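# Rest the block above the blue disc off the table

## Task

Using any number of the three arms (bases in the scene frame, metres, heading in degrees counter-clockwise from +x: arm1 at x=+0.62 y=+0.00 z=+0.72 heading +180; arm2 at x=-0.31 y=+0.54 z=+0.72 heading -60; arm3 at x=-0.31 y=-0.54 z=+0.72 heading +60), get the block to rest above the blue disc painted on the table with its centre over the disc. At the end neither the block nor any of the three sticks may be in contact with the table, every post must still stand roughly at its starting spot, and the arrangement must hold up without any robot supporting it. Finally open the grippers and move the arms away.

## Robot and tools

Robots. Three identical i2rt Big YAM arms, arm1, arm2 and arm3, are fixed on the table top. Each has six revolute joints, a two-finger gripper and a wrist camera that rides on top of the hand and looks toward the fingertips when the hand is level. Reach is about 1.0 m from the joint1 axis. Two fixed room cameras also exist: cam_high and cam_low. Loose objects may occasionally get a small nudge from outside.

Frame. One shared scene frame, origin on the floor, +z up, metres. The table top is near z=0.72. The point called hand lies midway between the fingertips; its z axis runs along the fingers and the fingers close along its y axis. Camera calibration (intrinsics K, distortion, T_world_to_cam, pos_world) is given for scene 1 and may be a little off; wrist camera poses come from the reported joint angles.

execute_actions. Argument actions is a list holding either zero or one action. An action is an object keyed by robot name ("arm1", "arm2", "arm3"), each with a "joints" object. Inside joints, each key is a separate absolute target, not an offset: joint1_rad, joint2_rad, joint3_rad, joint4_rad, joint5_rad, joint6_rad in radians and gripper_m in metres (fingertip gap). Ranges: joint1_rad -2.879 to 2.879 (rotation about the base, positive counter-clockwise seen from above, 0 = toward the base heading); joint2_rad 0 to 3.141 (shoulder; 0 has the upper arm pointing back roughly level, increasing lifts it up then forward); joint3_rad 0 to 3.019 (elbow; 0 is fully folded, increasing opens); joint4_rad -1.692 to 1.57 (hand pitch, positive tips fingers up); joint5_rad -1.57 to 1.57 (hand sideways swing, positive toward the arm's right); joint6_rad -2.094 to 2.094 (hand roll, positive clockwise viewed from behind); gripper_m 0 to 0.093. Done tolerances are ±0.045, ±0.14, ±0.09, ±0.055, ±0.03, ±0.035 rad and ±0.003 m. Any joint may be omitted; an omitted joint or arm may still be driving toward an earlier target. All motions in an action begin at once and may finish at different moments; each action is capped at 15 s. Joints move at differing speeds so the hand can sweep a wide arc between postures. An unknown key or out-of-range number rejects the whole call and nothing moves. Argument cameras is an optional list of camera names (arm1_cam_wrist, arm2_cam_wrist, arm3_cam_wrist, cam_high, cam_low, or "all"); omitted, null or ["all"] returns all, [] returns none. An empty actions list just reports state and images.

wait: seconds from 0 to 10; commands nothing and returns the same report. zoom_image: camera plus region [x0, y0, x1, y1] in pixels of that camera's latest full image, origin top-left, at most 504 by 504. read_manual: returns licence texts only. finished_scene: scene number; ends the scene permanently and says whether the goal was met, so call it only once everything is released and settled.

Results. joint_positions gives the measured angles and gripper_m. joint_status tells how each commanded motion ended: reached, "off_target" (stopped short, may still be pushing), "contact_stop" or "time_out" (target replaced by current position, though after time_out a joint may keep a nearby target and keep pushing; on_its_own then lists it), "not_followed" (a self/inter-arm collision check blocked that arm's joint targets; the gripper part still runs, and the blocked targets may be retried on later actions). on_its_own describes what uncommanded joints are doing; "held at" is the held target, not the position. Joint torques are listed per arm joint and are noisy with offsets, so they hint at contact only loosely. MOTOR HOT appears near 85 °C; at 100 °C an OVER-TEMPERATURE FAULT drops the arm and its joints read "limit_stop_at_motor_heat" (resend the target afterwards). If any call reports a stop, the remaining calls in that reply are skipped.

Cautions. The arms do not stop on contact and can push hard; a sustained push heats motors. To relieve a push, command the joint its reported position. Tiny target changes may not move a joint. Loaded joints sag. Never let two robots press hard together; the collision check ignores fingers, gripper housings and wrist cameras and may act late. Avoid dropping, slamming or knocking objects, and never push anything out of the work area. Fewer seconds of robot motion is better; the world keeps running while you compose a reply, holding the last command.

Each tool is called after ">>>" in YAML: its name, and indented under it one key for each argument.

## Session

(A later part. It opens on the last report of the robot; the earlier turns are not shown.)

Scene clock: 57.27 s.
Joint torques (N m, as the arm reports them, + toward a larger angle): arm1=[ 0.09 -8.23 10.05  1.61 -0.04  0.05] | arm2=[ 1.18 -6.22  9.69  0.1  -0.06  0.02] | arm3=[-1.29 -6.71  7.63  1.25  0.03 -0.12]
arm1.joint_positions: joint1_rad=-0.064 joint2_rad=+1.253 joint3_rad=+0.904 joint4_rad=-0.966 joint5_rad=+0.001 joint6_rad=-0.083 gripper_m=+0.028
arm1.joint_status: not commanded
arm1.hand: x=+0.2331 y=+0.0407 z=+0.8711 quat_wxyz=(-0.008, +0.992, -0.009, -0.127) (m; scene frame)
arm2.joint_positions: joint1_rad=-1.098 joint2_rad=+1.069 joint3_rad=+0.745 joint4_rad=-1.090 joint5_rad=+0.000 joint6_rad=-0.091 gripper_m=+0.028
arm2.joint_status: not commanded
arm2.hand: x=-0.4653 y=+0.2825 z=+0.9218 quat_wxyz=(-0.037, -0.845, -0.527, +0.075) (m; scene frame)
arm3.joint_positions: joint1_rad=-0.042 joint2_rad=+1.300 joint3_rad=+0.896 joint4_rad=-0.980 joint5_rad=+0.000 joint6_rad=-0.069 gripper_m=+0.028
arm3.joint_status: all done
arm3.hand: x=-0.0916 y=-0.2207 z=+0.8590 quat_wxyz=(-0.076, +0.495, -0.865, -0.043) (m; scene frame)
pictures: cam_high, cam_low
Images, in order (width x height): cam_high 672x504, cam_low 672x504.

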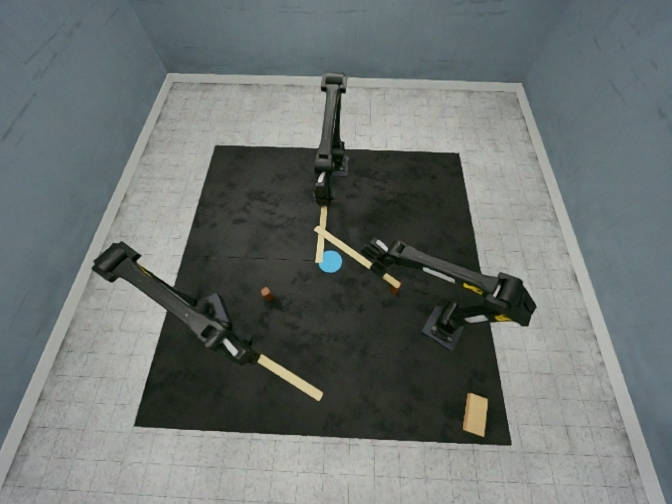

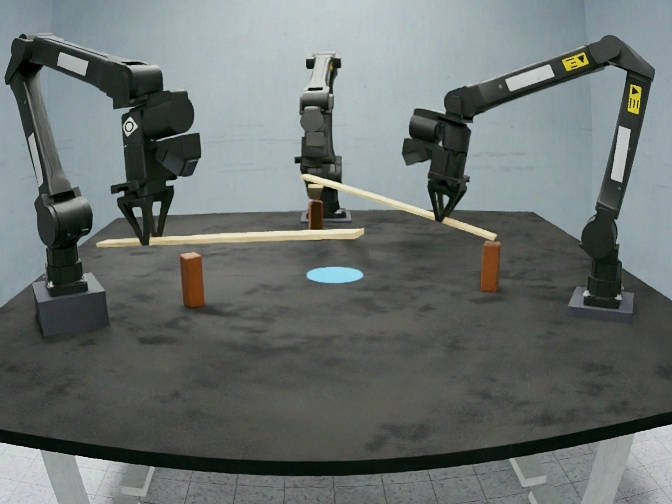

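>>> execute_actions:
  actions:
    - {"arm3": {"joints": {"joint3_rad": 0.874, "joint4_rad": -0.953}}}
  cameras: ["cam_high", "cam_low"]

>>> zoom_image:
  camera: "cam_low"
  region: [440, 210, 530, 300]

>>> zoom_image:
  camera: "cam_low"
  region: [280, 160, 370, 240]

Scene clock: 58.90 s.
Joint torques (N m, as the arm reports them, + toward a larger angle): arm1=[ 0.22 -8.15 10.13  1.61 -0.05  0.05] | arm2=[ 1.46 -6.37  9.8   0.09 -0.06  0.04] | arm3=[-0.94 -6.6   7.43  1.23  0.01 -0.14]
arm1.joint_positions: joint1_rad=-0.064 joint2_rad=+1.253 joint3_rad=+0.904 joint4_rad=-0.966 joint5_rad=+0.001 joint6_rad=-0.083 gripper_m=+0.028
arm1.joint_status: not commanded
arm1.hand: x=+0.2331 y=+0.0407 z=+0.8711 quat_wxyz=(-0.008, +0.992, -0.009, -0.127) (m; scene frame)
arm2.joint_positions: joint1_rad=-1.098 joint2_rad=+1.069 joint3_rad=+0.745 joint4_rad=-1.090 joint5_rad=+0.000 joint6_rad=-0.091 gripper_m=+0.028
arm2.joint_status: not commanded
arm2.hand: x=-0.4653 y=+0.2825 z=+0.9218 quat_wxyz=(-0.037, -0.845, -0.527, +0.075) (m; scene frame)
arm3.joint_positions: joint1_rad=-0.042 joint2_rad=+1.300 joint3_rad=+0.871 joint4_rad=-0.967 joint5_rad=+0.000 joint6_rad=-0.069 gripper_m=+0.028
arm3.joint_status: all done
arm3.hand: x=-0.0957 y=-0.2266 z=+0.8494 quat_wxyz=(-0.071, +0.495, -0.865, -0.041) (m; scene frame)
pictures: cam_high, cam_low
Images, in order (width x height): cam_high 672x504, cam_low 672x504.

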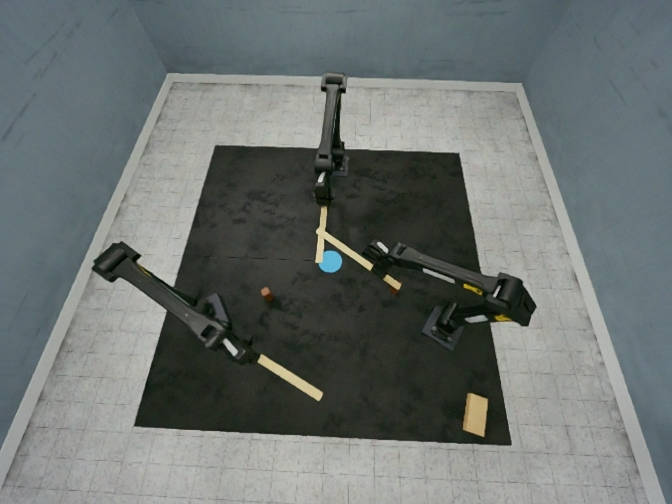

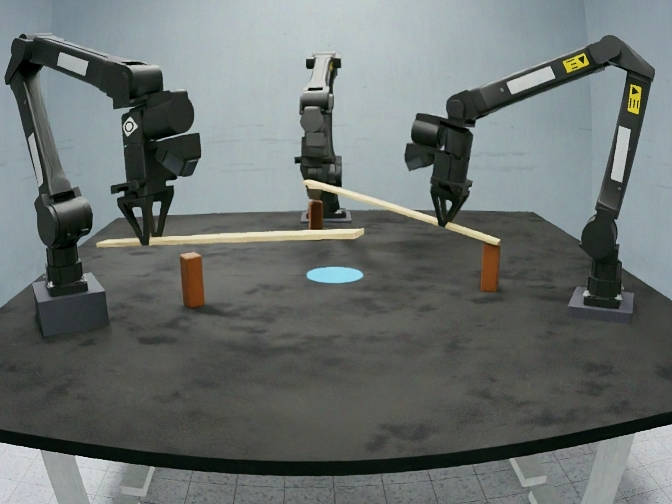

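Region (440, 210, 530, 300) of cam_low's 672x504 image, scaled by 5.600, with more detail than that image has.

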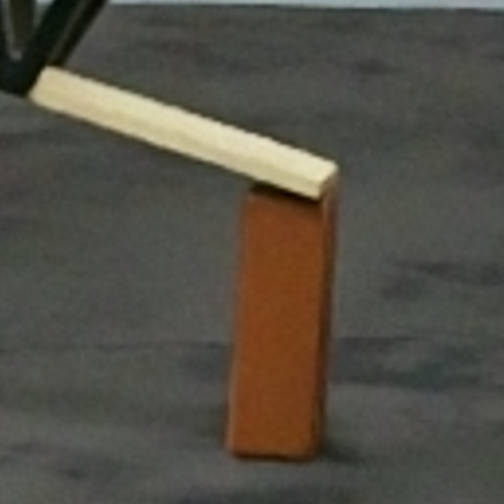

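Region (280, 160, 370, 240) of cam_low's 672x504 image, scaled by 5.600, with more detail than that image has.

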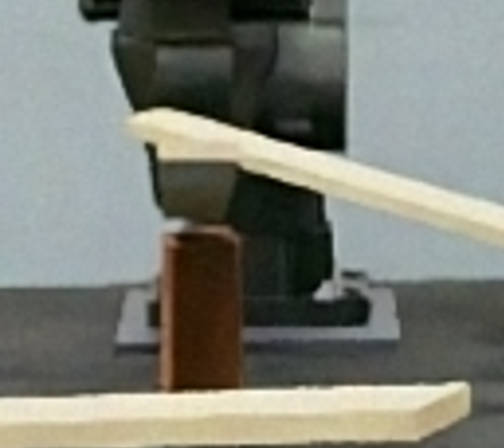

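>>> zoom_image:
  camera: "cam_high"
  region: [250, 195, 410, 310]

Region (250, 195, 410, 310) of cam_high's 672x504 image, scaled by 3.150, with more detail than that image has; it fills the top 362 rows of this view, and the rest is white.

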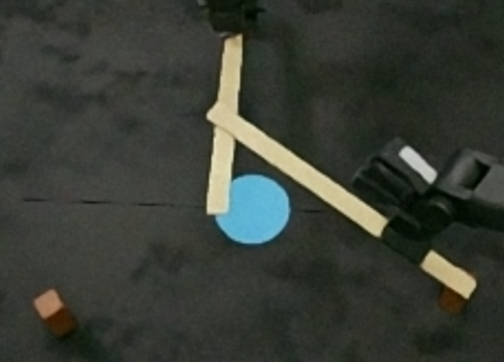

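>>> execute_actions:
  actions:
    - {"arm3": {"joints": {"gripper_m": 0.06}}}
  cameras: ["cam_high", "cam_low", "arm3_cam_wrist"]

>>> zoom_image:
  camera: "cam_low"
  region: [270, 130, 530, 300]

Scene clock: 60.13 s.
Joint torques (N m, as the arm reports them, + toward a larger angle): arm1=[ 0.15 -8.24 10.03  1.66 -0.05  0.04] | arm2=[ 2.09 -6.15  9.77  0.09 -0.07 -0.01] | arm3=[-0.99 -6.72  7.41  1.16  0.02 -0.15]
arm1.joint_positions: joint1_rad=-0.064 joint2_rad=+1.253 joint3_rad=+0.904 joint4_rad=-0.966 joint5_rad=+0.001 joint6_rad=-0.083 gripper_m=+0.028
arm1.joint_status: not commanded
arm1.hand: x=+0.2331 y=+0.0407 z=+0.8711 quat_wxyz=(-0.008, +0.992, -0.009, -0.127) (m; scene frame)
arm2.joint_positions: joint1_rad=-1.098 joint2_rad=+1.069 joint3_rad=+0.745 joint4_rad=-1.090 joint5_rad=+0.000 joint6_rad=-0.091 gripper_m=+0.028
arm2.joint_status: not commanded
arm2.hand: x=-0.4653 y=+0.2825 z=+0.9218 quat_wxyz=(-0.037, -0.845, -0.527, +0.075) (m; scene frame)
arm3.joint_positions: joint1_rad=-0.042 joint2_rad=+1.300 joint3_rad=+0.871 joint4_rad=-0.966 joint5_rad=+0.000 joint6_rad=-0.069 gripper_m=+0.060
arm3.joint_status: all done
arm3.hand: x=-0.0955 y=-0.2264 z=+0.8495 quat_wxyz=(-0.071, +0.495, -0.865, -0.041) (m; scene frame)
pictures: arm3_cam_wrist, cam_high, cam_low
camera_calibration (this result's frames):
arm3_cam_wrist: T_world_to_cam=[[0.852595, -0.522566, 0.00255987, -0.034419], [-0.472142, -0.768208, 0.432364, -0.583506], [-0.223972, -0.36984, -0.901696, 0.785839], [0, 0, 0, 1]] pos_world=[-0.0701465, -0.175606, 0.960962]
Images, in order (width x height): arm3_cam_wrist 672x504, cam_high 672x504, cam_low 672x504.

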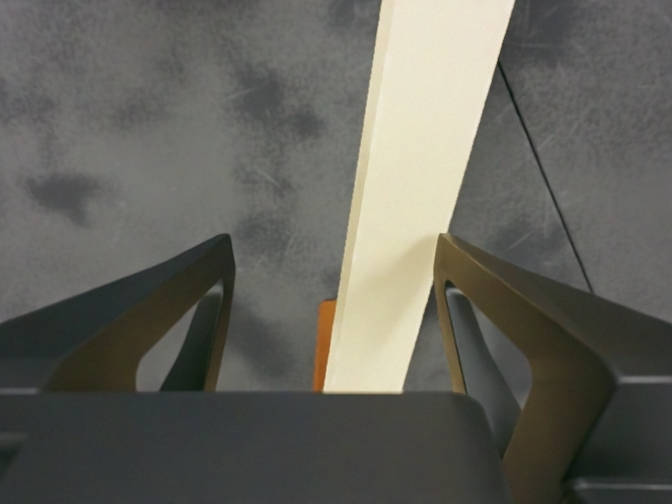

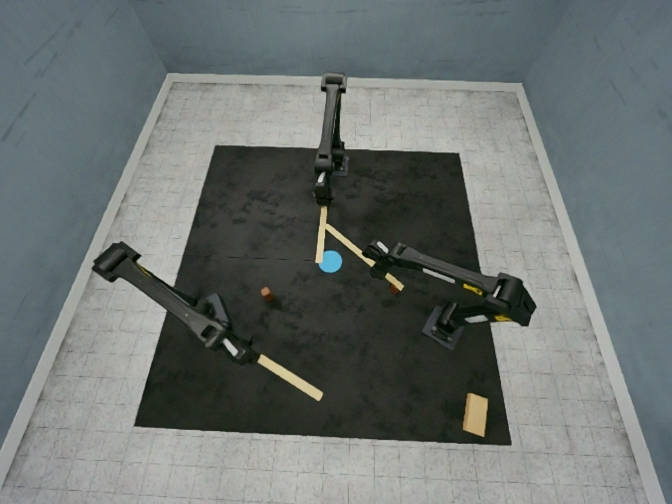

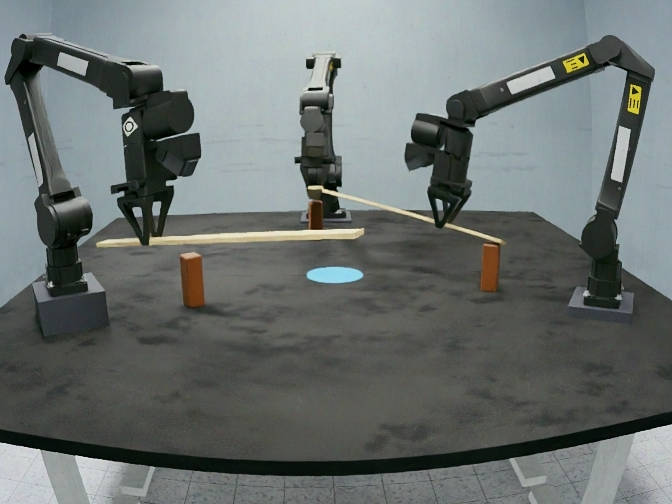

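Region (270, 130, 530, 300) of cam_low's 672x504 image, scaled by 1.938, with more detail than that image has; it fills the top 330 rows of this view, and the rest is white.

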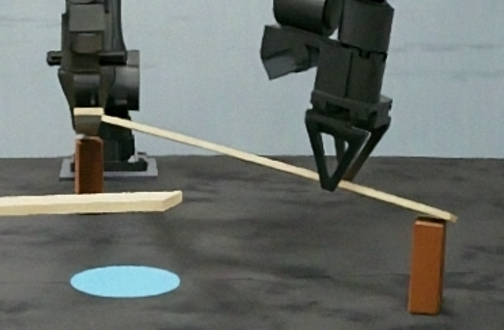

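>>> execute_actions:
  actions:
    - {"arm3": {"joints": {"gripper_m": 0.02}}}
  cameras: ["cam_high", "cam_low", "arm3_cam_wrist"]

Scene clock: 64.27 s.
Joint torques (N m, as the arm reports them, + toward a larger angle): arm1=[ 0.16 -8.17 10.07  1.62 -0.05  0.05] | arm2=[ 1.77 -5.92  9.77  0.06 -0.05  0.  ] | arm3=[-1.25 -6.69  7.4   1.2   0.01 -0.13]
arm1.joint_positions: joint1_rad=-0.064 joint2_rad=+1.253 joint3_rad=+0.904 joint4_rad=-0.966 joint5_rad=+0.001 joint6_rad=-0.083 gripper_m=+0.028
arm1.joint_status: not commanded
arm1.hand: x=+0.2330 y=+0.0408 z=+0.8711 quat_wxyz=(-0.008, +0.992, -0.009, -0.127) (m; scene frame)
arm2.joint_positions: joint1_rad=-1.098 joint2_rad=+1.069 joint3_rad=+0.745 joint4_rad=-1.090 joint5_rad=+0.000 joint6_rad=-0.091 gripper_m=+0.028
arm2.joint_status: not commanded
arm2.hand: x=-0.4653 y=+0.2825 z=+0.9218 quat_wxyz=(-0.037, -0.845, -0.527, +0.075) (m; scene frame)
arm3.joint_positions: joint1_rad=-0.042 joint2_rad=+1.300 joint3_rad=+0.871 joint4_rad=-0.966 joint5_rad=+0.000 joint6_rad=-0.069 gripper_m=+0.020
arm3.joint_status: all done
arm3.hand: x=-0.0955 y=-0.2264 z=+0.8495 quat_wxyz=(-0.071, +0.495, -0.865, -0.041) (m; scene frame)
pictures: arm3_cam_wrist, cam_high, cam_low
camera_calibration (this result's frames):
arm3_cam_wrist: T_world_to_cam=[[0.852595, -0.522566, 0.00255987, -0.034419], [-0.472142, -0.768208, 0.432364, -0.583506], [-0.223972, -0.36984, -0.901696, 0.785839], [0, 0, 0, 1]] pos_world=[-0.0701465, -0.175606, 0.960962]
Images, in order (width x height): arm3_cam_wrist 672x504, cam_high 672x504, cam_low 672x504.

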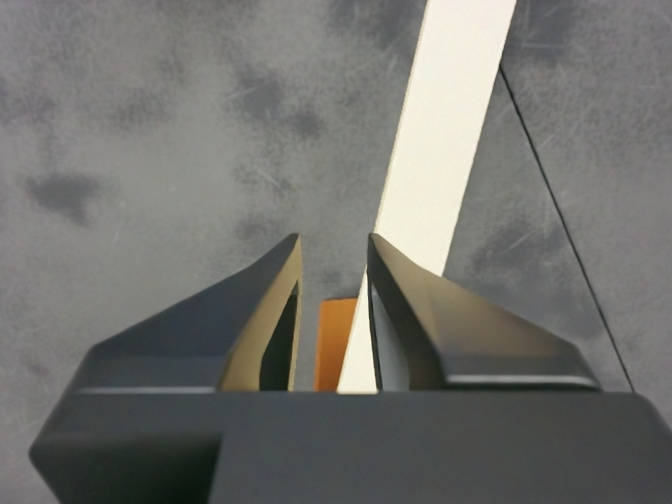

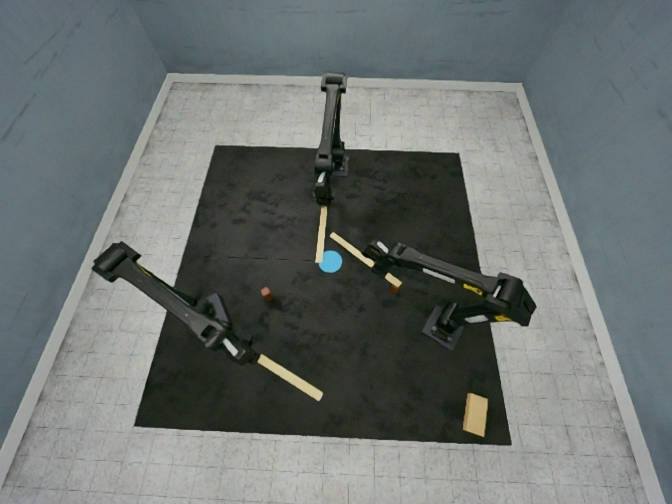

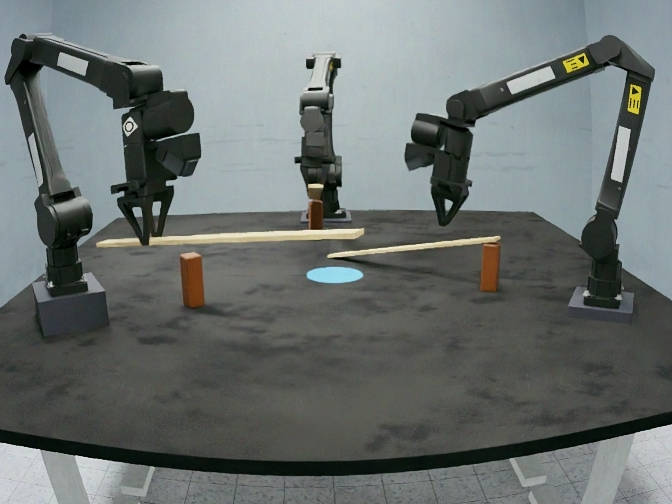

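>>> execute_actions:
  actions:
    - {"arm3": {"joints": {"joint1_rad": -0.125, "joint2_rad": 1.45, "joint3_rad": 1.165, "joint4_rad": -1.10, "joint6_rad": 0.085, "gripper_m": 0.08}}}
  cameras: []

>>> execute_actions:
  actions:
    - {"arm3": {"joints": {"joint2_rad": 1.58, "joint4_rad": -1.31}}}
  cameras: ["cam_high", "cam_low", "arm3_cam_wrist"]

Scene clock: 67.43 s.
Joint torques (N m, as the arm reports them, + toward a larger angle): arm1=[ 0.18 -8.23 10.05  1.61 -0.05  0.05] | arm2=[ 1.87 -6.28  9.71  0.08 -0.07  0.03] | arm3=[  0.06 -10.62  10.36   0.27   0.05   0.16]
arm1.joint_positions: joint1_rad=-0.064 joint2_rad=+1.253 joint3_rad=+0.904 joint4_rad=-0.966 joint5_rad=+0.001 joint6_rad=-0.083 gripper_m=+0.028
arm1.joint_status: not commanded
arm1.hand: x=+0.2330 y=+0.0408 z=+0.8711 quat_wxyz=(-0.008, +0.992, -0.009, -0.127) (m; scene frame)
arm2.joint_positions: joint1_rad=-1.098 joint2_rad=+1.069 joint3_rad=+0.745 joint4_rad=-1.090 joint5_rad=+0.000 joint6_rad=-0.091 gripper_m=+0.028
arm2.joint_status: not commanded
arm2.hand: x=-0.4653 y=+0.2825 z=+0.9218 quat_wxyz=(-0.037, -0.845, -0.527, +0.075) (m; scene frame)
arm3.joint_positions: joint1_rad=-0.128 joint2_rad=+1.459 joint3_rad=+1.125 joint4_rad=-1.092 joint5_rad=+0.000 joint6_rad=+0.070 gripper_m=+0.080
arm3.joint_status: all done
arm3.hand: x=-0.0264 y=-0.1938 z=+0.8820 quat_wxyz=(-0.056, +0.395, -0.916, -0.035) (m; scene frame)
pictures: none
No camera images: the call's "cameras" was empty. Leave "cameras" out to get every camera's image.

Scene clock: 68.50 s.
Joint torques (N m, as the arm reports them, + toward a larger angle): arm1=[ 0.12 -8.2  10.05  1.6  -0.05  0.06] | arm2=[ 1.84 -5.9   9.67  0.03 -0.02  0.  ] | arm3=[ -0.15 -11.22   9.45  -0.46   0.02   0.14]
arm1.joint_positions: joint1_rad=-0.064 joint2_rad=+1.253 joint3_rad=+0.904 joint4_rad=-0.966 joint5_rad=+0.001 joint6_rad=-0.083 gripper_m=+0.028
arm1.joint_status: not commanded
arm1.hand: x=+0.2330 y=+0.0408 z=+0.8711 quat_wxyz=(-0.008, +0.992, -0.009, -0.127) (m; scene frame)
arm2.joint_positions: joint1_rad=-1.098 joint2_rad=+1.069 joint3_rad=+0.745 joint4_rad=-1.090 joint5_rad=+0.000 joint6_rad=-0.091 gripper_m=+0.028
arm2.joint_status: not commanded
arm2.hand: x=-0.4653 y=+0.2825 z=+0.9218 quat_wxyz=(-0.037, -0.845, -0.527, +0.075) (m; scene frame)
arm3.joint_positions: joint1_rad=-0.128 joint2_rad=+1.587 joint3_rad=+1.125 joint4_rad=-1.301 joint5_rad=+0.000 joint6_rad=+0.071 gripper_m=+0.080
arm3.joint_status: all done
arm3.hand: x=-0.0605 y=-0.2346 z=+0.8333 quat_wxyz=(+0.093, +0.394, -0.913, +0.042) (m; scene frame)
pictures: arm3_cam_wrist, cam_high, cam_low
camera_calibration (this result's frames):
arm3_cam_wrist: T_world_to_cam=[[0.71688, -0.697076, 0.0129599, -0.126414], [-0.484414, -0.484636, 0.728335, -0.747134], [-0.501424, -0.528407, -0.685099, 0.541601], [0, 0, 0, 1]] pos_world=[0.000272628, -0.164023, 0.916852]
Images, in order (width x height): arm3_cam_wrist 672x504, cam_high 672x504, cam_low 672x504.

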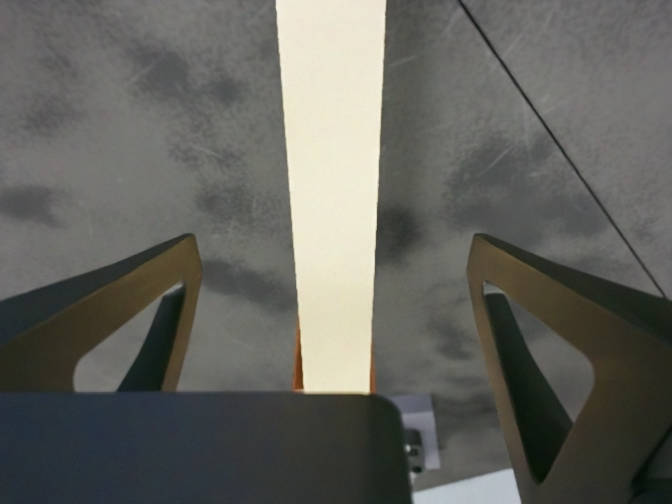

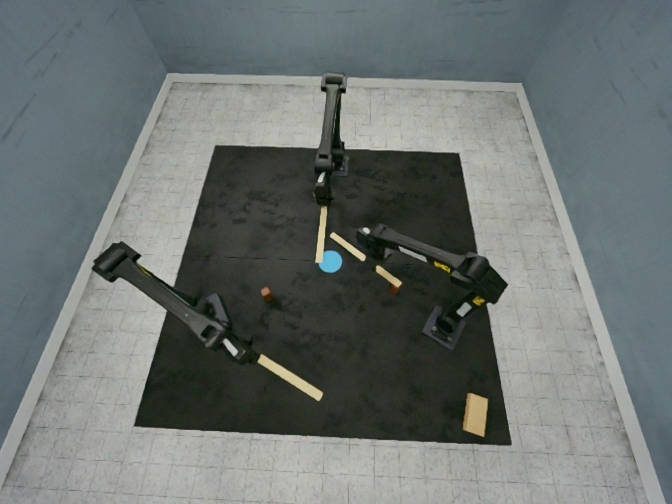

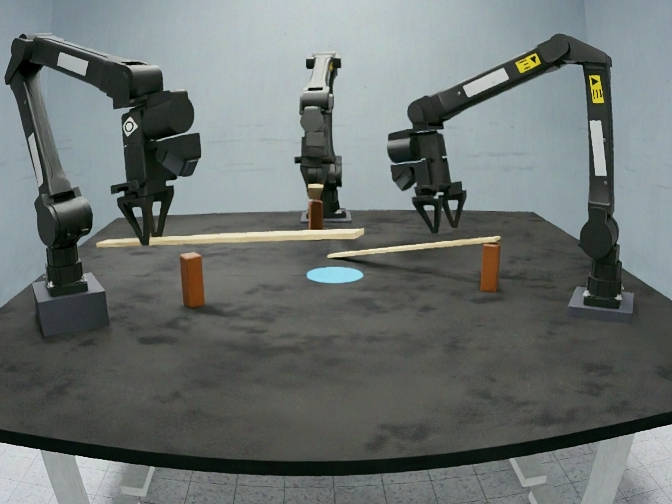

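>>> execute_actions:
  actions:
    - {"arm3": {"joints": {"joint2_rad": 1.62, "joint3_rad": 1.062, "joint4_rad": -1.192}}}
  cameras: ["cam_low", "arm3_cam_wrist"]

Scene clock: 69.67 s.
Joint torques (N m, as the arm reports them, + toward a larger angle): arm1=[ 0.15 -8.18 10.07  1.61 -0.05  0.05] | arm2=[ 1.53 -6.24  9.8   0.14 -0.06  0.04] | arm3=[ 0.1  -9.51  6.38  0.31  0.05  0.16]
arm1.joint_positions: joint1_rad=-0.064 joint2_rad=+1.253 joint3_rad=+0.904 joint4_rad=-0.966 joint5_rad=+0.001 joint6_rad=-0.083 gripper_m=+0.028
arm1.joint_status: not commanded
arm1.hand: x=+0.2330 y=+0.0408 z=+0.8711 quat_wxyz=(-0.008, +0.992, -0.009, -0.127) (m; scene frame)
arm2.joint_positions: joint1_rad=-1.098 joint2_rad=+1.069 joint3_rad=+0.745 joint4_rad=-1.090 joint5_rad=+0.000 joint6_rad=-0.091 gripper_m=+0.028
arm2.joint_status: not commanded
arm2.hand: x=-0.4653 y=+0.2825 z=+0.9218 quat_wxyz=(-0.037, -0.845, -0.527, +0.075) (m; scene frame)
arm3.joint_positions: joint1_rad=-0.128 joint2_rad=+1.609 joint3_rad=+1.059 joint4_rad=-1.201 joint5_rad=+0.000 joint6_rad=+0.071 gripper_m=+0.080
arm3.joint_status: all done
arm3.hand: x=-0.0641 y=-0.2385 z=+0.8016 quat_wxyz=(+0.087, +0.394, -0.914, +0.039) (m; scene frame)
pictures: arm3_cam_wrist, cam_low
camera_calibration (this result's frames):
arm3_cam_wrist: T_world_to_cam=[[0.716687, -0.697293, 0.0118889, -0.125323], [-0.490256, -0.49162, 0.719694, -0.722811], [-0.495993, -0.521624, -0.69419, 0.525278], [0, 0, 0, 1]] pos_world=[-0.00401062, -0.168737, 0.886335]
Images, in order (width x height): arm3_cam_wrist 672x504, cam_low 672x504.

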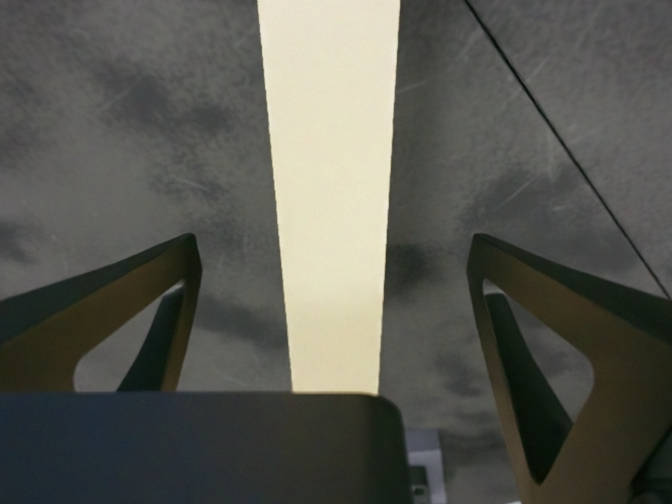

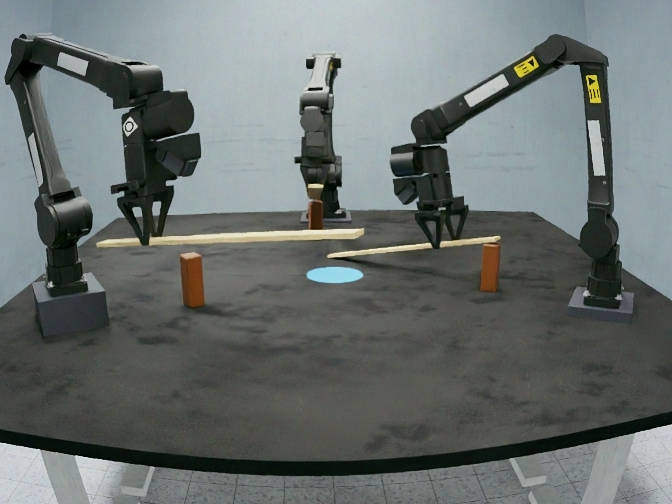

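>>> execute_actions:
  actions:
    - {"arm3": {"joints": {"joint2_rad": 1.637}}}
  cameras: []

>>> execute_actions:
  actions:
    - {"arm3": {"joints": {"gripper_m": 0.02}}}
  cameras: ["cam_low", "arm3_cam_wrist"]

>>> zoom_image:
  camera: "cam_low"
  region: [400, 190, 530, 300]

Scene clock: 70.50 s.
Joint torques (N m, as the arm reports them, + toward a larger angle): arm1=[ 0.08 -8.15 10.07  1.6  -0.05  0.05] | arm2=[ 1.39 -6.13  9.68  0.13 -0.04 -0.01] | arm3=[ 0.06 -9.37  6.35  0.32  0.04  0.14]
arm1.joint_positions: joint1_rad=-0.064 joint2_rad=+1.253 joint3_rad=+0.904 joint4_rad=-0.966 joint5_rad=+0.001 joint6_rad=-0.083 gripper_m=+0.028
arm1.joint_status: not commanded
arm1.hand: x=+0.2330 y=+0.0408 z=+0.8711 quat_wxyz=(-0.008, +0.992, -0.009, -0.127) (m; scene frame)
arm2.joint_positions: joint1_rad=-1.098 joint2_rad=+1.069 joint3_rad=+0.745 joint4_rad=-1.090 joint5_rad=+0.000 joint6_rad=-0.091 gripper_m=+0.028
arm2.joint_status: not commanded
arm2.hand: x=-0.4653 y=+0.2825 z=+0.9218 quat_wxyz=(-0.037, -0.845, -0.527, +0.075) (m; scene frame)
arm3.joint_positions: joint1_rad=-0.128 joint2_rad=+1.619 joint3_rad=+1.059 joint4_rad=-1.201 joint5_rad=+0.000 joint6_rad=+0.071 gripper_m=+0.080
arm3.joint_status: all done
arm3.hand: x=-0.0645 y=-0.2390 z=+0.7982 quat_wxyz=(+0.092, +0.394, -0.913, +0.041) (m; scene frame)
pictures: none
No camera images: the call's "cameras" was empty. Leave "cameras" out to get every camera's image.

Scene clock: 71.13 s.
Joint torques (N m, as the arm reports them, + toward a larger angle): arm1=[ 0.18 -8.22 10.07  1.6  -0.05  0.05] | arm2=[ 1.59 -6.12  9.67  0.07 -0.06  0.  ] | arm3=[ 0.01 -9.06  6.29  0.35  0.04  0.15]
arm1.joint_positions: joint1_rad=-0.064 joint2_rad=+1.253 joint3_rad=+0.904 joint4_rad=-0.966 joint5_rad=+0.001 joint6_rad=-0.083 gripper_m=+0.028
arm1.joint_status: not commanded
arm1.hand: x=+0.2330 y=+0.0408 z=+0.8711 quat_wxyz=(-0.008, +0.992, -0.009, -0.127) (m; scene frame)
arm2.joint_positions: joint1_rad=-1.098 joint2_rad=+1.069 joint3_rad=+0.745 joint4_rad=-1.090 joint5_rad=+0.000 joint6_rad=-0.091 gripper_m=+0.028
arm2.joint_status: not commanded
arm2.hand: x=-0.4653 y=+0.2825 z=+0.9218 quat_wxyz=(-0.037, -0.845, -0.527, +0.075) (m; scene frame)
arm3.joint_positions: joint1_rad=-0.128 joint2_rad=+1.619 joint3_rad=+1.059 joint4_rad=-1.201 joint5_rad=+0.000 joint6_rad=+0.072 gripper_m=+0.028
arm3.joint_status: gripper_m off_target (ended at +0.028, target +0.020)
arm3.hand: x=-0.0646 y=-0.2390 z=+0.7982 quat_wxyz=(+0.092, +0.394, -0.914, +0.041) (m; scene frame)
pictures: arm3_cam_wrist, cam_low
camera_calibration (this result's frames):
arm3_cam_wrist: T_world_to_cam=[[0.715999, -0.697989, 0.0125571, -0.125982], [-0.486331, -0.485814, 0.726269, -0.724407], [-0.500827, -0.526115, -0.687296, 0.515492], [0, 0, 0, 1]] pos_world=[-0.00392699, -0.168653, 0.881992]
Images, in order (width x height): arm3_cam_wrist 672x504, cam_low 672x504.

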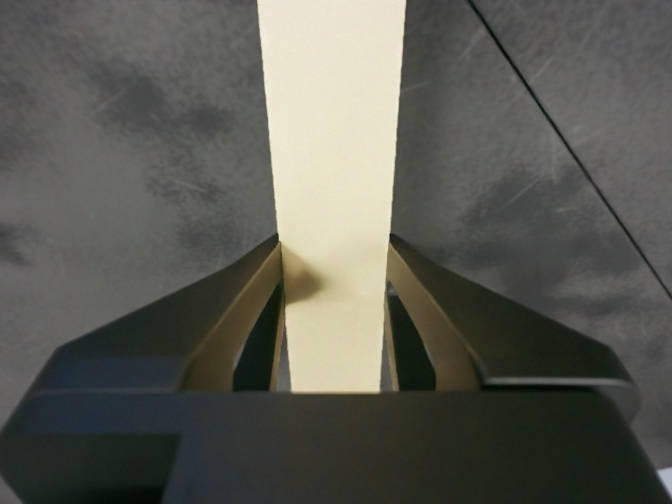

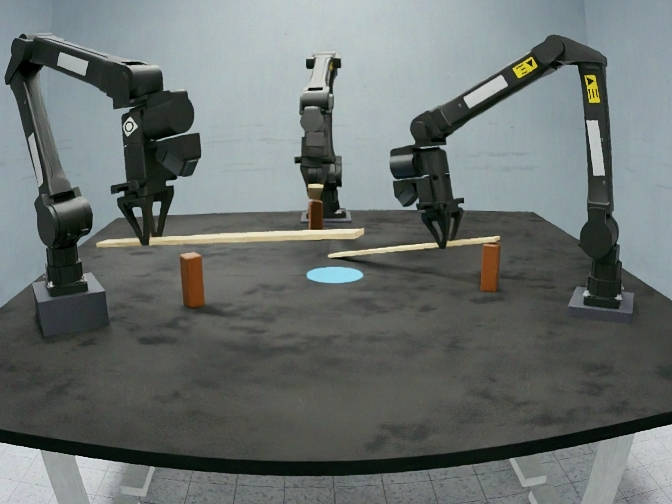

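Region (400, 190, 530, 300) of cam_low's 672x504 image, scaled by 3.877, with more detail than that image has; it fills the top 426 rows of this view, and the rest is white.

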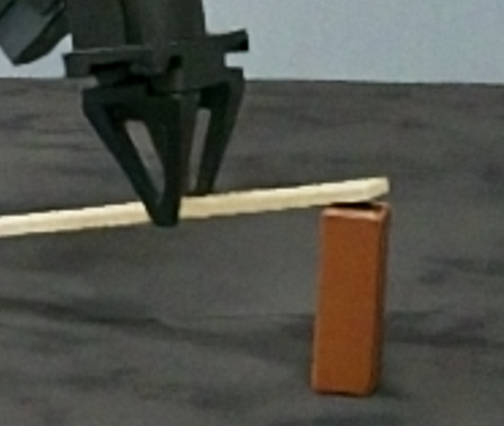

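>>> execute_actions:
  actions:
    - {"arm1": {"joints": {"joint6_rad": -0.04}}, "arm3": {"joints": {"joint2_rad": 1.545}}}
  cameras: []

>>> execute_actions:
  actions:
    - {"arm3": {"joints": {"joint1_rad": -0.33, "joint2_rad": 1.48}}}
  cameras: ["cam_low", "cam_high"]

Scene clock: 74.30 s.
Joint torques (N m, as the arm reports them, + toward a larger angle): arm1=[ 0.16 -8.19 10.05  1.61 -0.04  0.08] | arm2=[ 1.79 -5.84  9.62  0.23 -0.06  0.02] | arm3=[  0.08 -12.21   6.5    0.37   0.04   0.12]
arm1.joint_positions: joint1_rad=-0.064 joint2_rad=+1.253 joint3_rad=+0.904 joint4_rad=-0.966 joint5_rad=+0.001 joint6_rad=-0.050 gripper_m=+0.028
arm1.joint_status: all done
arm1.hand: x=+0.2330 y=+0.0408 z=+0.8711 quat_wxyz=(-0.006, +0.992, -0.026, -0.127) (m; scene frame)
arm2.joint_positions: joint1_rad=-1.098 joint2_rad=+1.069 joint3_rad=+0.745 joint4_rad=-1.090 joint5_rad=+0.000 joint6_rad=-0.091 gripper_m=+0.028
arm2.joint_status: not commanded
arm2.hand: x=-0.4653 y=+0.2825 z=+0.9218 quat_wxyz=(-0.037, -0.845, -0.527, +0.075) (m; scene frame)
arm3.joint_positions: joint1_rad=-0.128 joint2_rad=+1.572 joint3_rad=+1.059 joint4_rad=-1.200 joint5_rad=+0.000 joint6_rad=+0.072 gripper_m=+0.028
arm3.joint_status: all done
arm3.hand: x=-0.0625 y=-0.2367 z=+0.8151 quat_wxyz=(+0.071, +0.394, -0.916, +0.031) (m; scene frame)
pictures: none
No camera images: the call's "cameras" was empty. Leave "cameras" out to get every camera's image.

Scene clock: 75.43 s.
Joint torques (N m, as the arm reports them, + toward a larger angle): arm1=[ 0.12 -8.21 10.06  1.59 -0.04  0.09] | arm2=[ 2.03 -5.53  9.86  0.12 -0.07  0.04] | arm3=[ -0.1  -11.52   6.87   0.51   0.02   0.11]
arm1.joint_positions: joint1_rad=-0.064 joint2_rad=+1.253 joint3_rad=+0.904 joint4_rad=-0.966 joint5_rad=+0.001 joint6_rad=-0.050 gripper_m=+0.028
arm1.joint_status: not commanded
arm1.hand: x=+0.2330 y=+0.0408 z=+0.8711 quat_wxyz=(-0.006, +0.992, -0.026, -0.127) (m; scene frame)
arm2.joint_positions: joint1_rad=-1.098 joint2_rad=+1.069 joint3_rad=+0.745 joint4_rad=-1.090 joint5_rad=+0.000 joint6_rad=-0.091 gripper_m=+0.028
arm2.joint_status: not commanded
arm2.hand: x=-0.4653 y=+0.2825 z=+0.9218 quat_wxyz=(-0.037, -0.845, -0.527, +0.075) (m; scene frame)
arm3.joint_positions: joint1_rad=-0.336 joint2_rad=+1.502 joint3_rad=+1.059 joint4_rad=-1.200 joint5_rad=+0.000 joint6_rad=+0.074 gripper_m=+0.028
arm3.joint_status: all done
arm3.hand: x=-0.0032 y=-0.2923 z=+0.8400 quat_wxyz=(+0.042, +0.297, -0.954, +0.012) (m; scene frame)
pictures: cam_high, cam_low
Images, in order (width x height): cam_high 672x504, cam_low 672x504.

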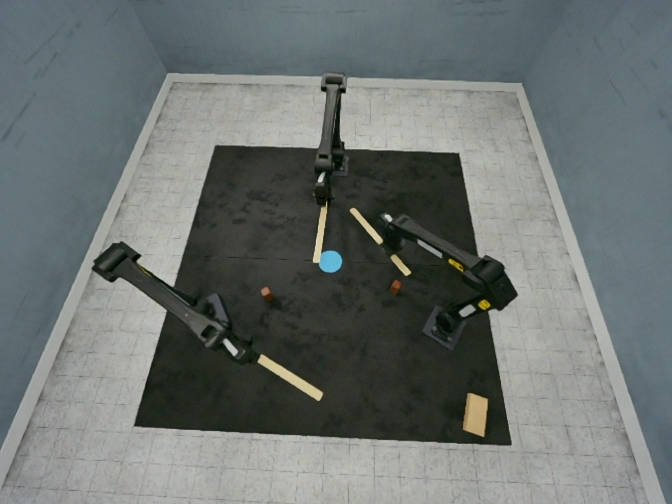

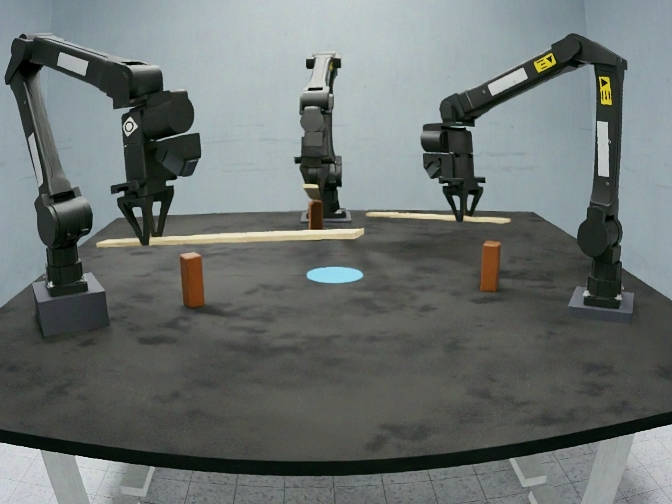

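>>> execute_actions:
  actions: []

Scene clock: 76.40 s.
Joint torques (N m, as the arm reports them, + toward a larger angle): arm1=[ 0.16 -8.16 10.07  1.6  -0.05  0.09] | arm2=[ 1.83 -6.03  9.89  0.03 -0.06  0.02] | arm3=[ -0.06 -11.58   6.85   0.49   0.01   0.12]
arm1.joint_positions: joint1_rad=-0.064 joint2_rad=+1.253 joint3_rad=+0.904 joint4_rad=-0.966 joint5_rad=+0.001 joint6_rad=-0.050 gripper_m=+0.028
arm1.joint_status: not commanded
arm1.hand: x=+0.2330 y=+0.0408 z=+0.8711 quat_wxyz=(-0.006, +0.992, -0.026, -0.127) (m; scene frame)
arm2.joint_positions: joint1_rad=-1.098 joint2_rad=+1.069 joint3_rad=+0.745 joint4_rad=-1.090 joint5_rad=+0.000 joint6_rad=-0.091 gripper_m=+0.028
arm2.joint_status: not commanded
arm2.hand: x=-0.4653 y=+0.2825 z=+0.9218 quat_wxyz=(-0.037, -0.845, -0.527, +0.075) (m; scene frame)
arm3.joint_positions: joint1_rad=-0.336 joint2_rad=+1.502 joint3_rad=+1.059 joint4_rad=-1.200 joint5_rad=+0.000 joint6_rad=+0.074 gripper_m=+0.028
arm3.joint_status: all done
arm3.hand: x=-0.0032 y=-0.2923 z=+0.8400 quat_wxyz=(+0.042, +0.297, -0.954, +0.012) (m; scene frame)
pictures: arm1_cam_wrist, arm2_cam_wrist, arm3_cam_wrist, cam_high, cam_low
camera_calibration (this result's frames):
arm1_cam_wrist: T_world_to_cam=[[0.0618049, 0.998086, 0.00204155, -0.0615776], [0.928704, -0.0582576, 0.366218, -0.52486], [0.365636, -0.0207381, -0.930527, 0.848908], [0, 0, 0, 1]] pos_world=[0.180853, 0.0484875, 0.982271]
arm2_cam_wrist: T_world_to_cam=[[-0.896063, 0.443584, 0.0174362, -0.556846], [0.405792, 0.80253, 0.437353, -0.434494], [0.18001, 0.398971, -0.899121, 0.922729], [0, 0, 0, 1]] pos_world=[-0.488755, 0.22756, 1.02938]
arm3_cam_wrist: T_world_to_cam=[[0.553283, -0.83297, 0.00616226, -0.242276], [-0.640203, -0.420485, 0.64291, -0.662214], [-0.532934, -0.359656, -0.765917, 0.661502], [0, 0, 0, 1]] pos_world=[0.0626329, -0.242347, 0.933892]
Images, in order (width x height): arm1_cam_wrist 672x504, arm2_cam_wrist 672x504, arm3_cam_wrist 672x504, cam_high 672x504, cam_low 672x504.

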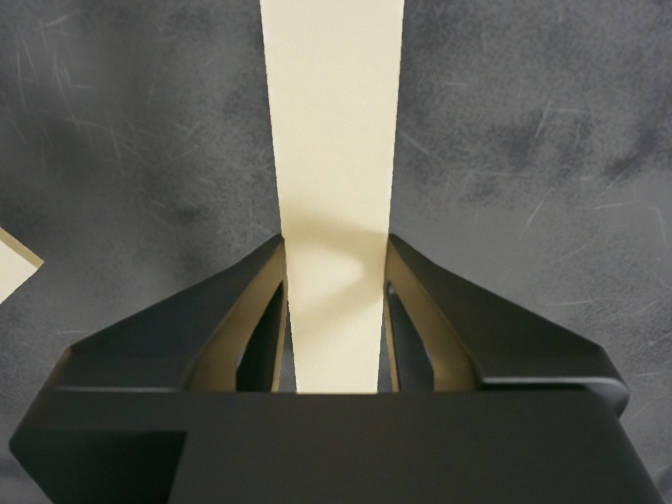

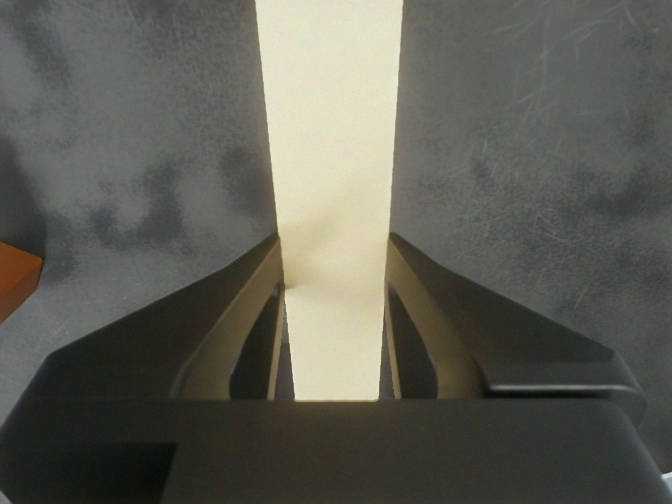

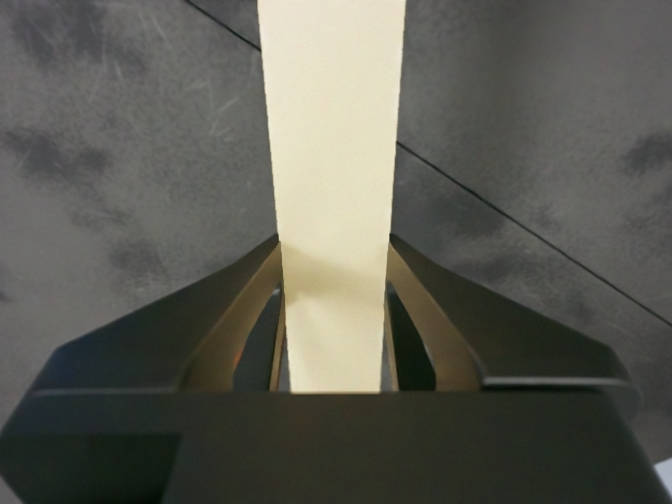

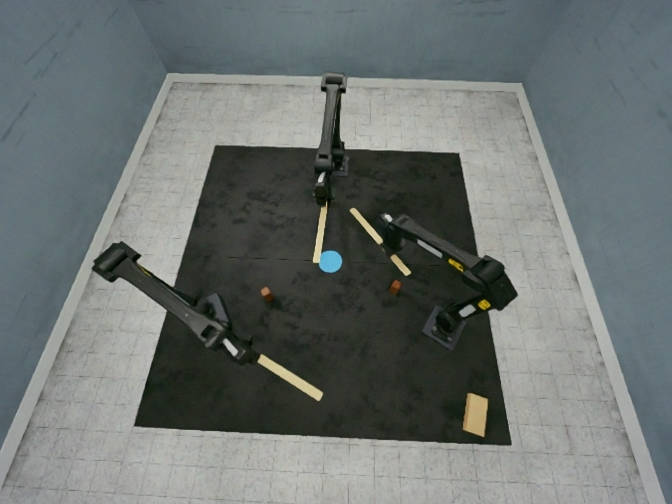

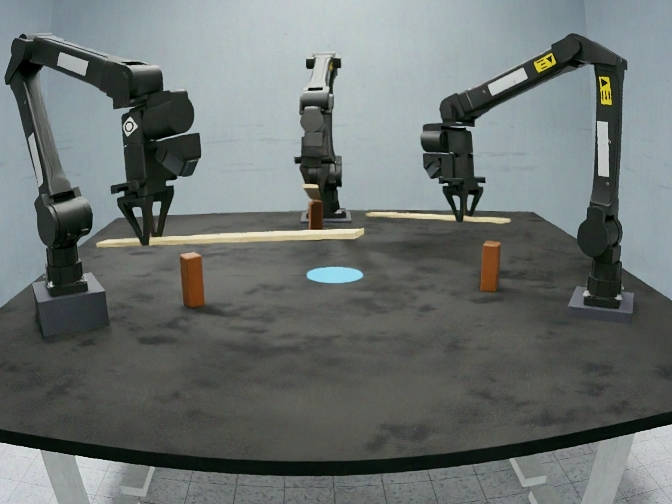

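>>> execute_actions:
  actions:
    - {"arm2": {"joints": {"joint1_rad": -0.40, "joint2_rad": 1.395, "joint3_rad": 0.885, "joint4_rad": -0.785, "joint5_rad": 0, "joint6_rad": -0.091, "gripper_m": 0.02}}, "arm3": {"joints": {"joint1_rad": -0.336, "joint2_rad": 1.27, "joint3_rad": 0.89, "joint4_rad": -0.926, "joint5_rad": 0, "joint6_rad": -0.062, "gripper_m": 0.02}}}
  cameras: ["cam_high", "cam_low"]

Scene clock: 82.97 s.
Joint torques (N m, as the arm reports them, + toward a larger angle): arm1=[ 0.11 -8.16 10.06  1.61 -0.05  0.09] | arm2=[  1.38 -11.89  10.79   1.03   0.    -0.05] | arm3=[-0.51 -7.69  7.7   1.36 -0.02 -0.18]
arm1.joint_positions: joint1_rad=-0.064 joint2_rad=+1.253 joint3_rad=+0.904 joint4_rad=-0.966 joint5_rad=+0.001 joint6_rad=-0.050 gripper_m=+0.028
arm1.joint_status: not commanded
arm1.hand: x=+0.2330 y=+0.0408 z=+0.8711 quat_wxyz=(-0.006, +0.992, -0.026, -0.127) (m; scene frame)
arm2.joint_positions: joint1_rad=-0.398 joint2_rad=+1.404 joint3_rad=+0.860 joint4_rad=-0.801 joint5_rad=+0.000 joint6_rad=-0.091 gripper_m=+0.028
arm2.joint_status: gripper_m off_target (ended at +0.028, target +0.020); the others done
arm2.hand: x=-0.2475 y=+0.1343 z=+0.8689 quat_wxyz=(-0.083, -0.611, -0.783, +0.083) (m; scene frame)
arm3.joint_positions: joint1_rad=-0.336 joint2_rad=+1.277 joint3_rad=+0.886 joint4_rad=-0.941 joint5_rad=+0.000 joint6_rad=-0.048 gripper_m=+0.028
arm3.joint_status: gripper_m off_target (ended at +0.028, target +0.020); the others done
arm3.hand: x=-0.0048 y=-0.2938 z=+0.8641 quat_wxyz=(-0.106, +0.352, -0.929, -0.038) (m; scene frame)
pictures: cam_high, cam_low
Images, in order (width x height): cam_high 672x504, cam_low 672x504.

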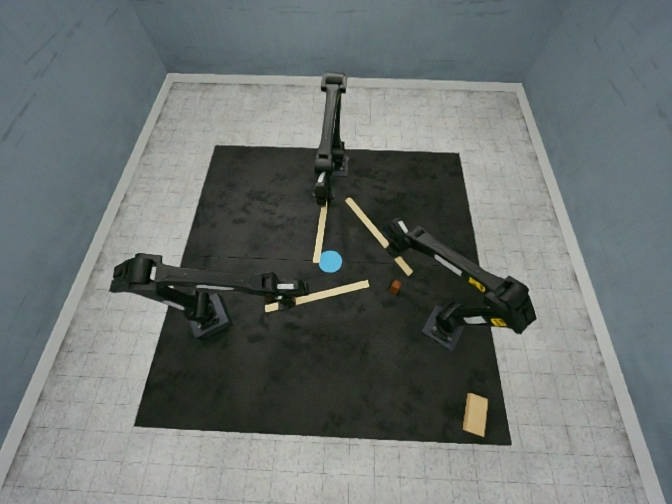

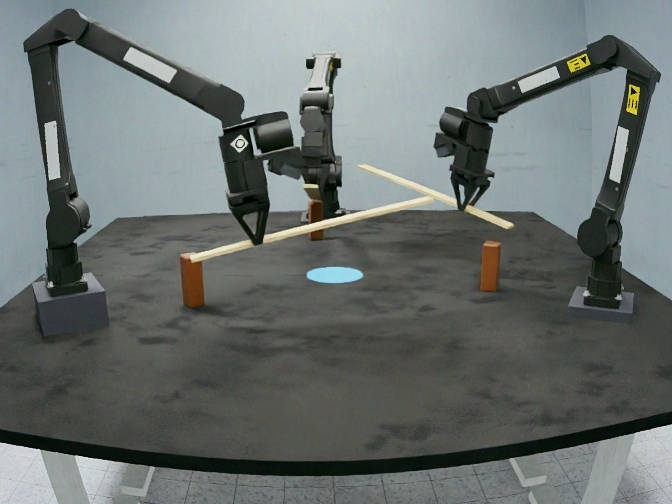

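>>> zoom_image:
  camera: "cam_low"
  region: [160, 180, 460, 320]

>>> zoom_image:
  camera: "cam_low"
  region: [165, 225, 285, 315]

Region (160, 180, 460, 320) of cam_low's 672x504 image, scaled by 1.680, with more detail than that image has; it fills the top 235 rows of this view, and the rest is white.

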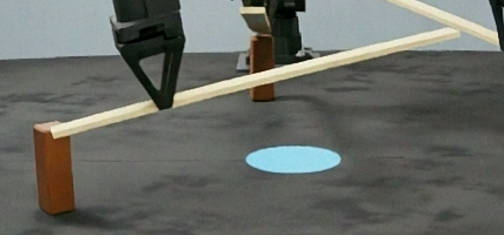

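Region (165, 225, 285, 315) of cam_low's 672x504 image, scaled by 4.200, with more detail than that image has; it fills the top 378 rows of this view, and the rest is white.

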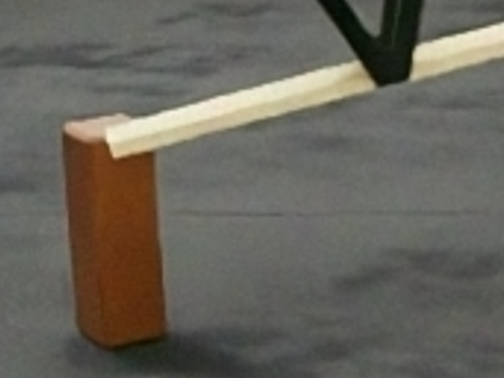

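>>> zoom_image:
  camera: "cam_low"
  region: [340, 150, 540, 300]

Region (340, 150, 540, 300) of cam_low's 672x504 image, scaled by 2.520, with more detail than that image has; it fills the top 378 rows of this view, and the rest is white.

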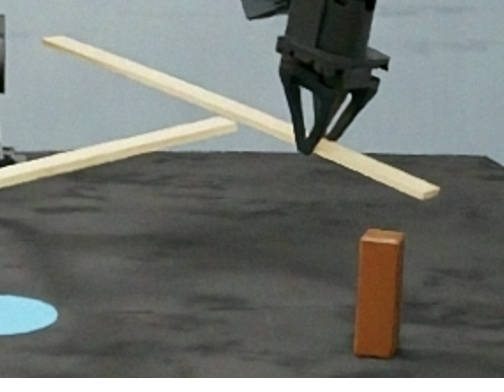

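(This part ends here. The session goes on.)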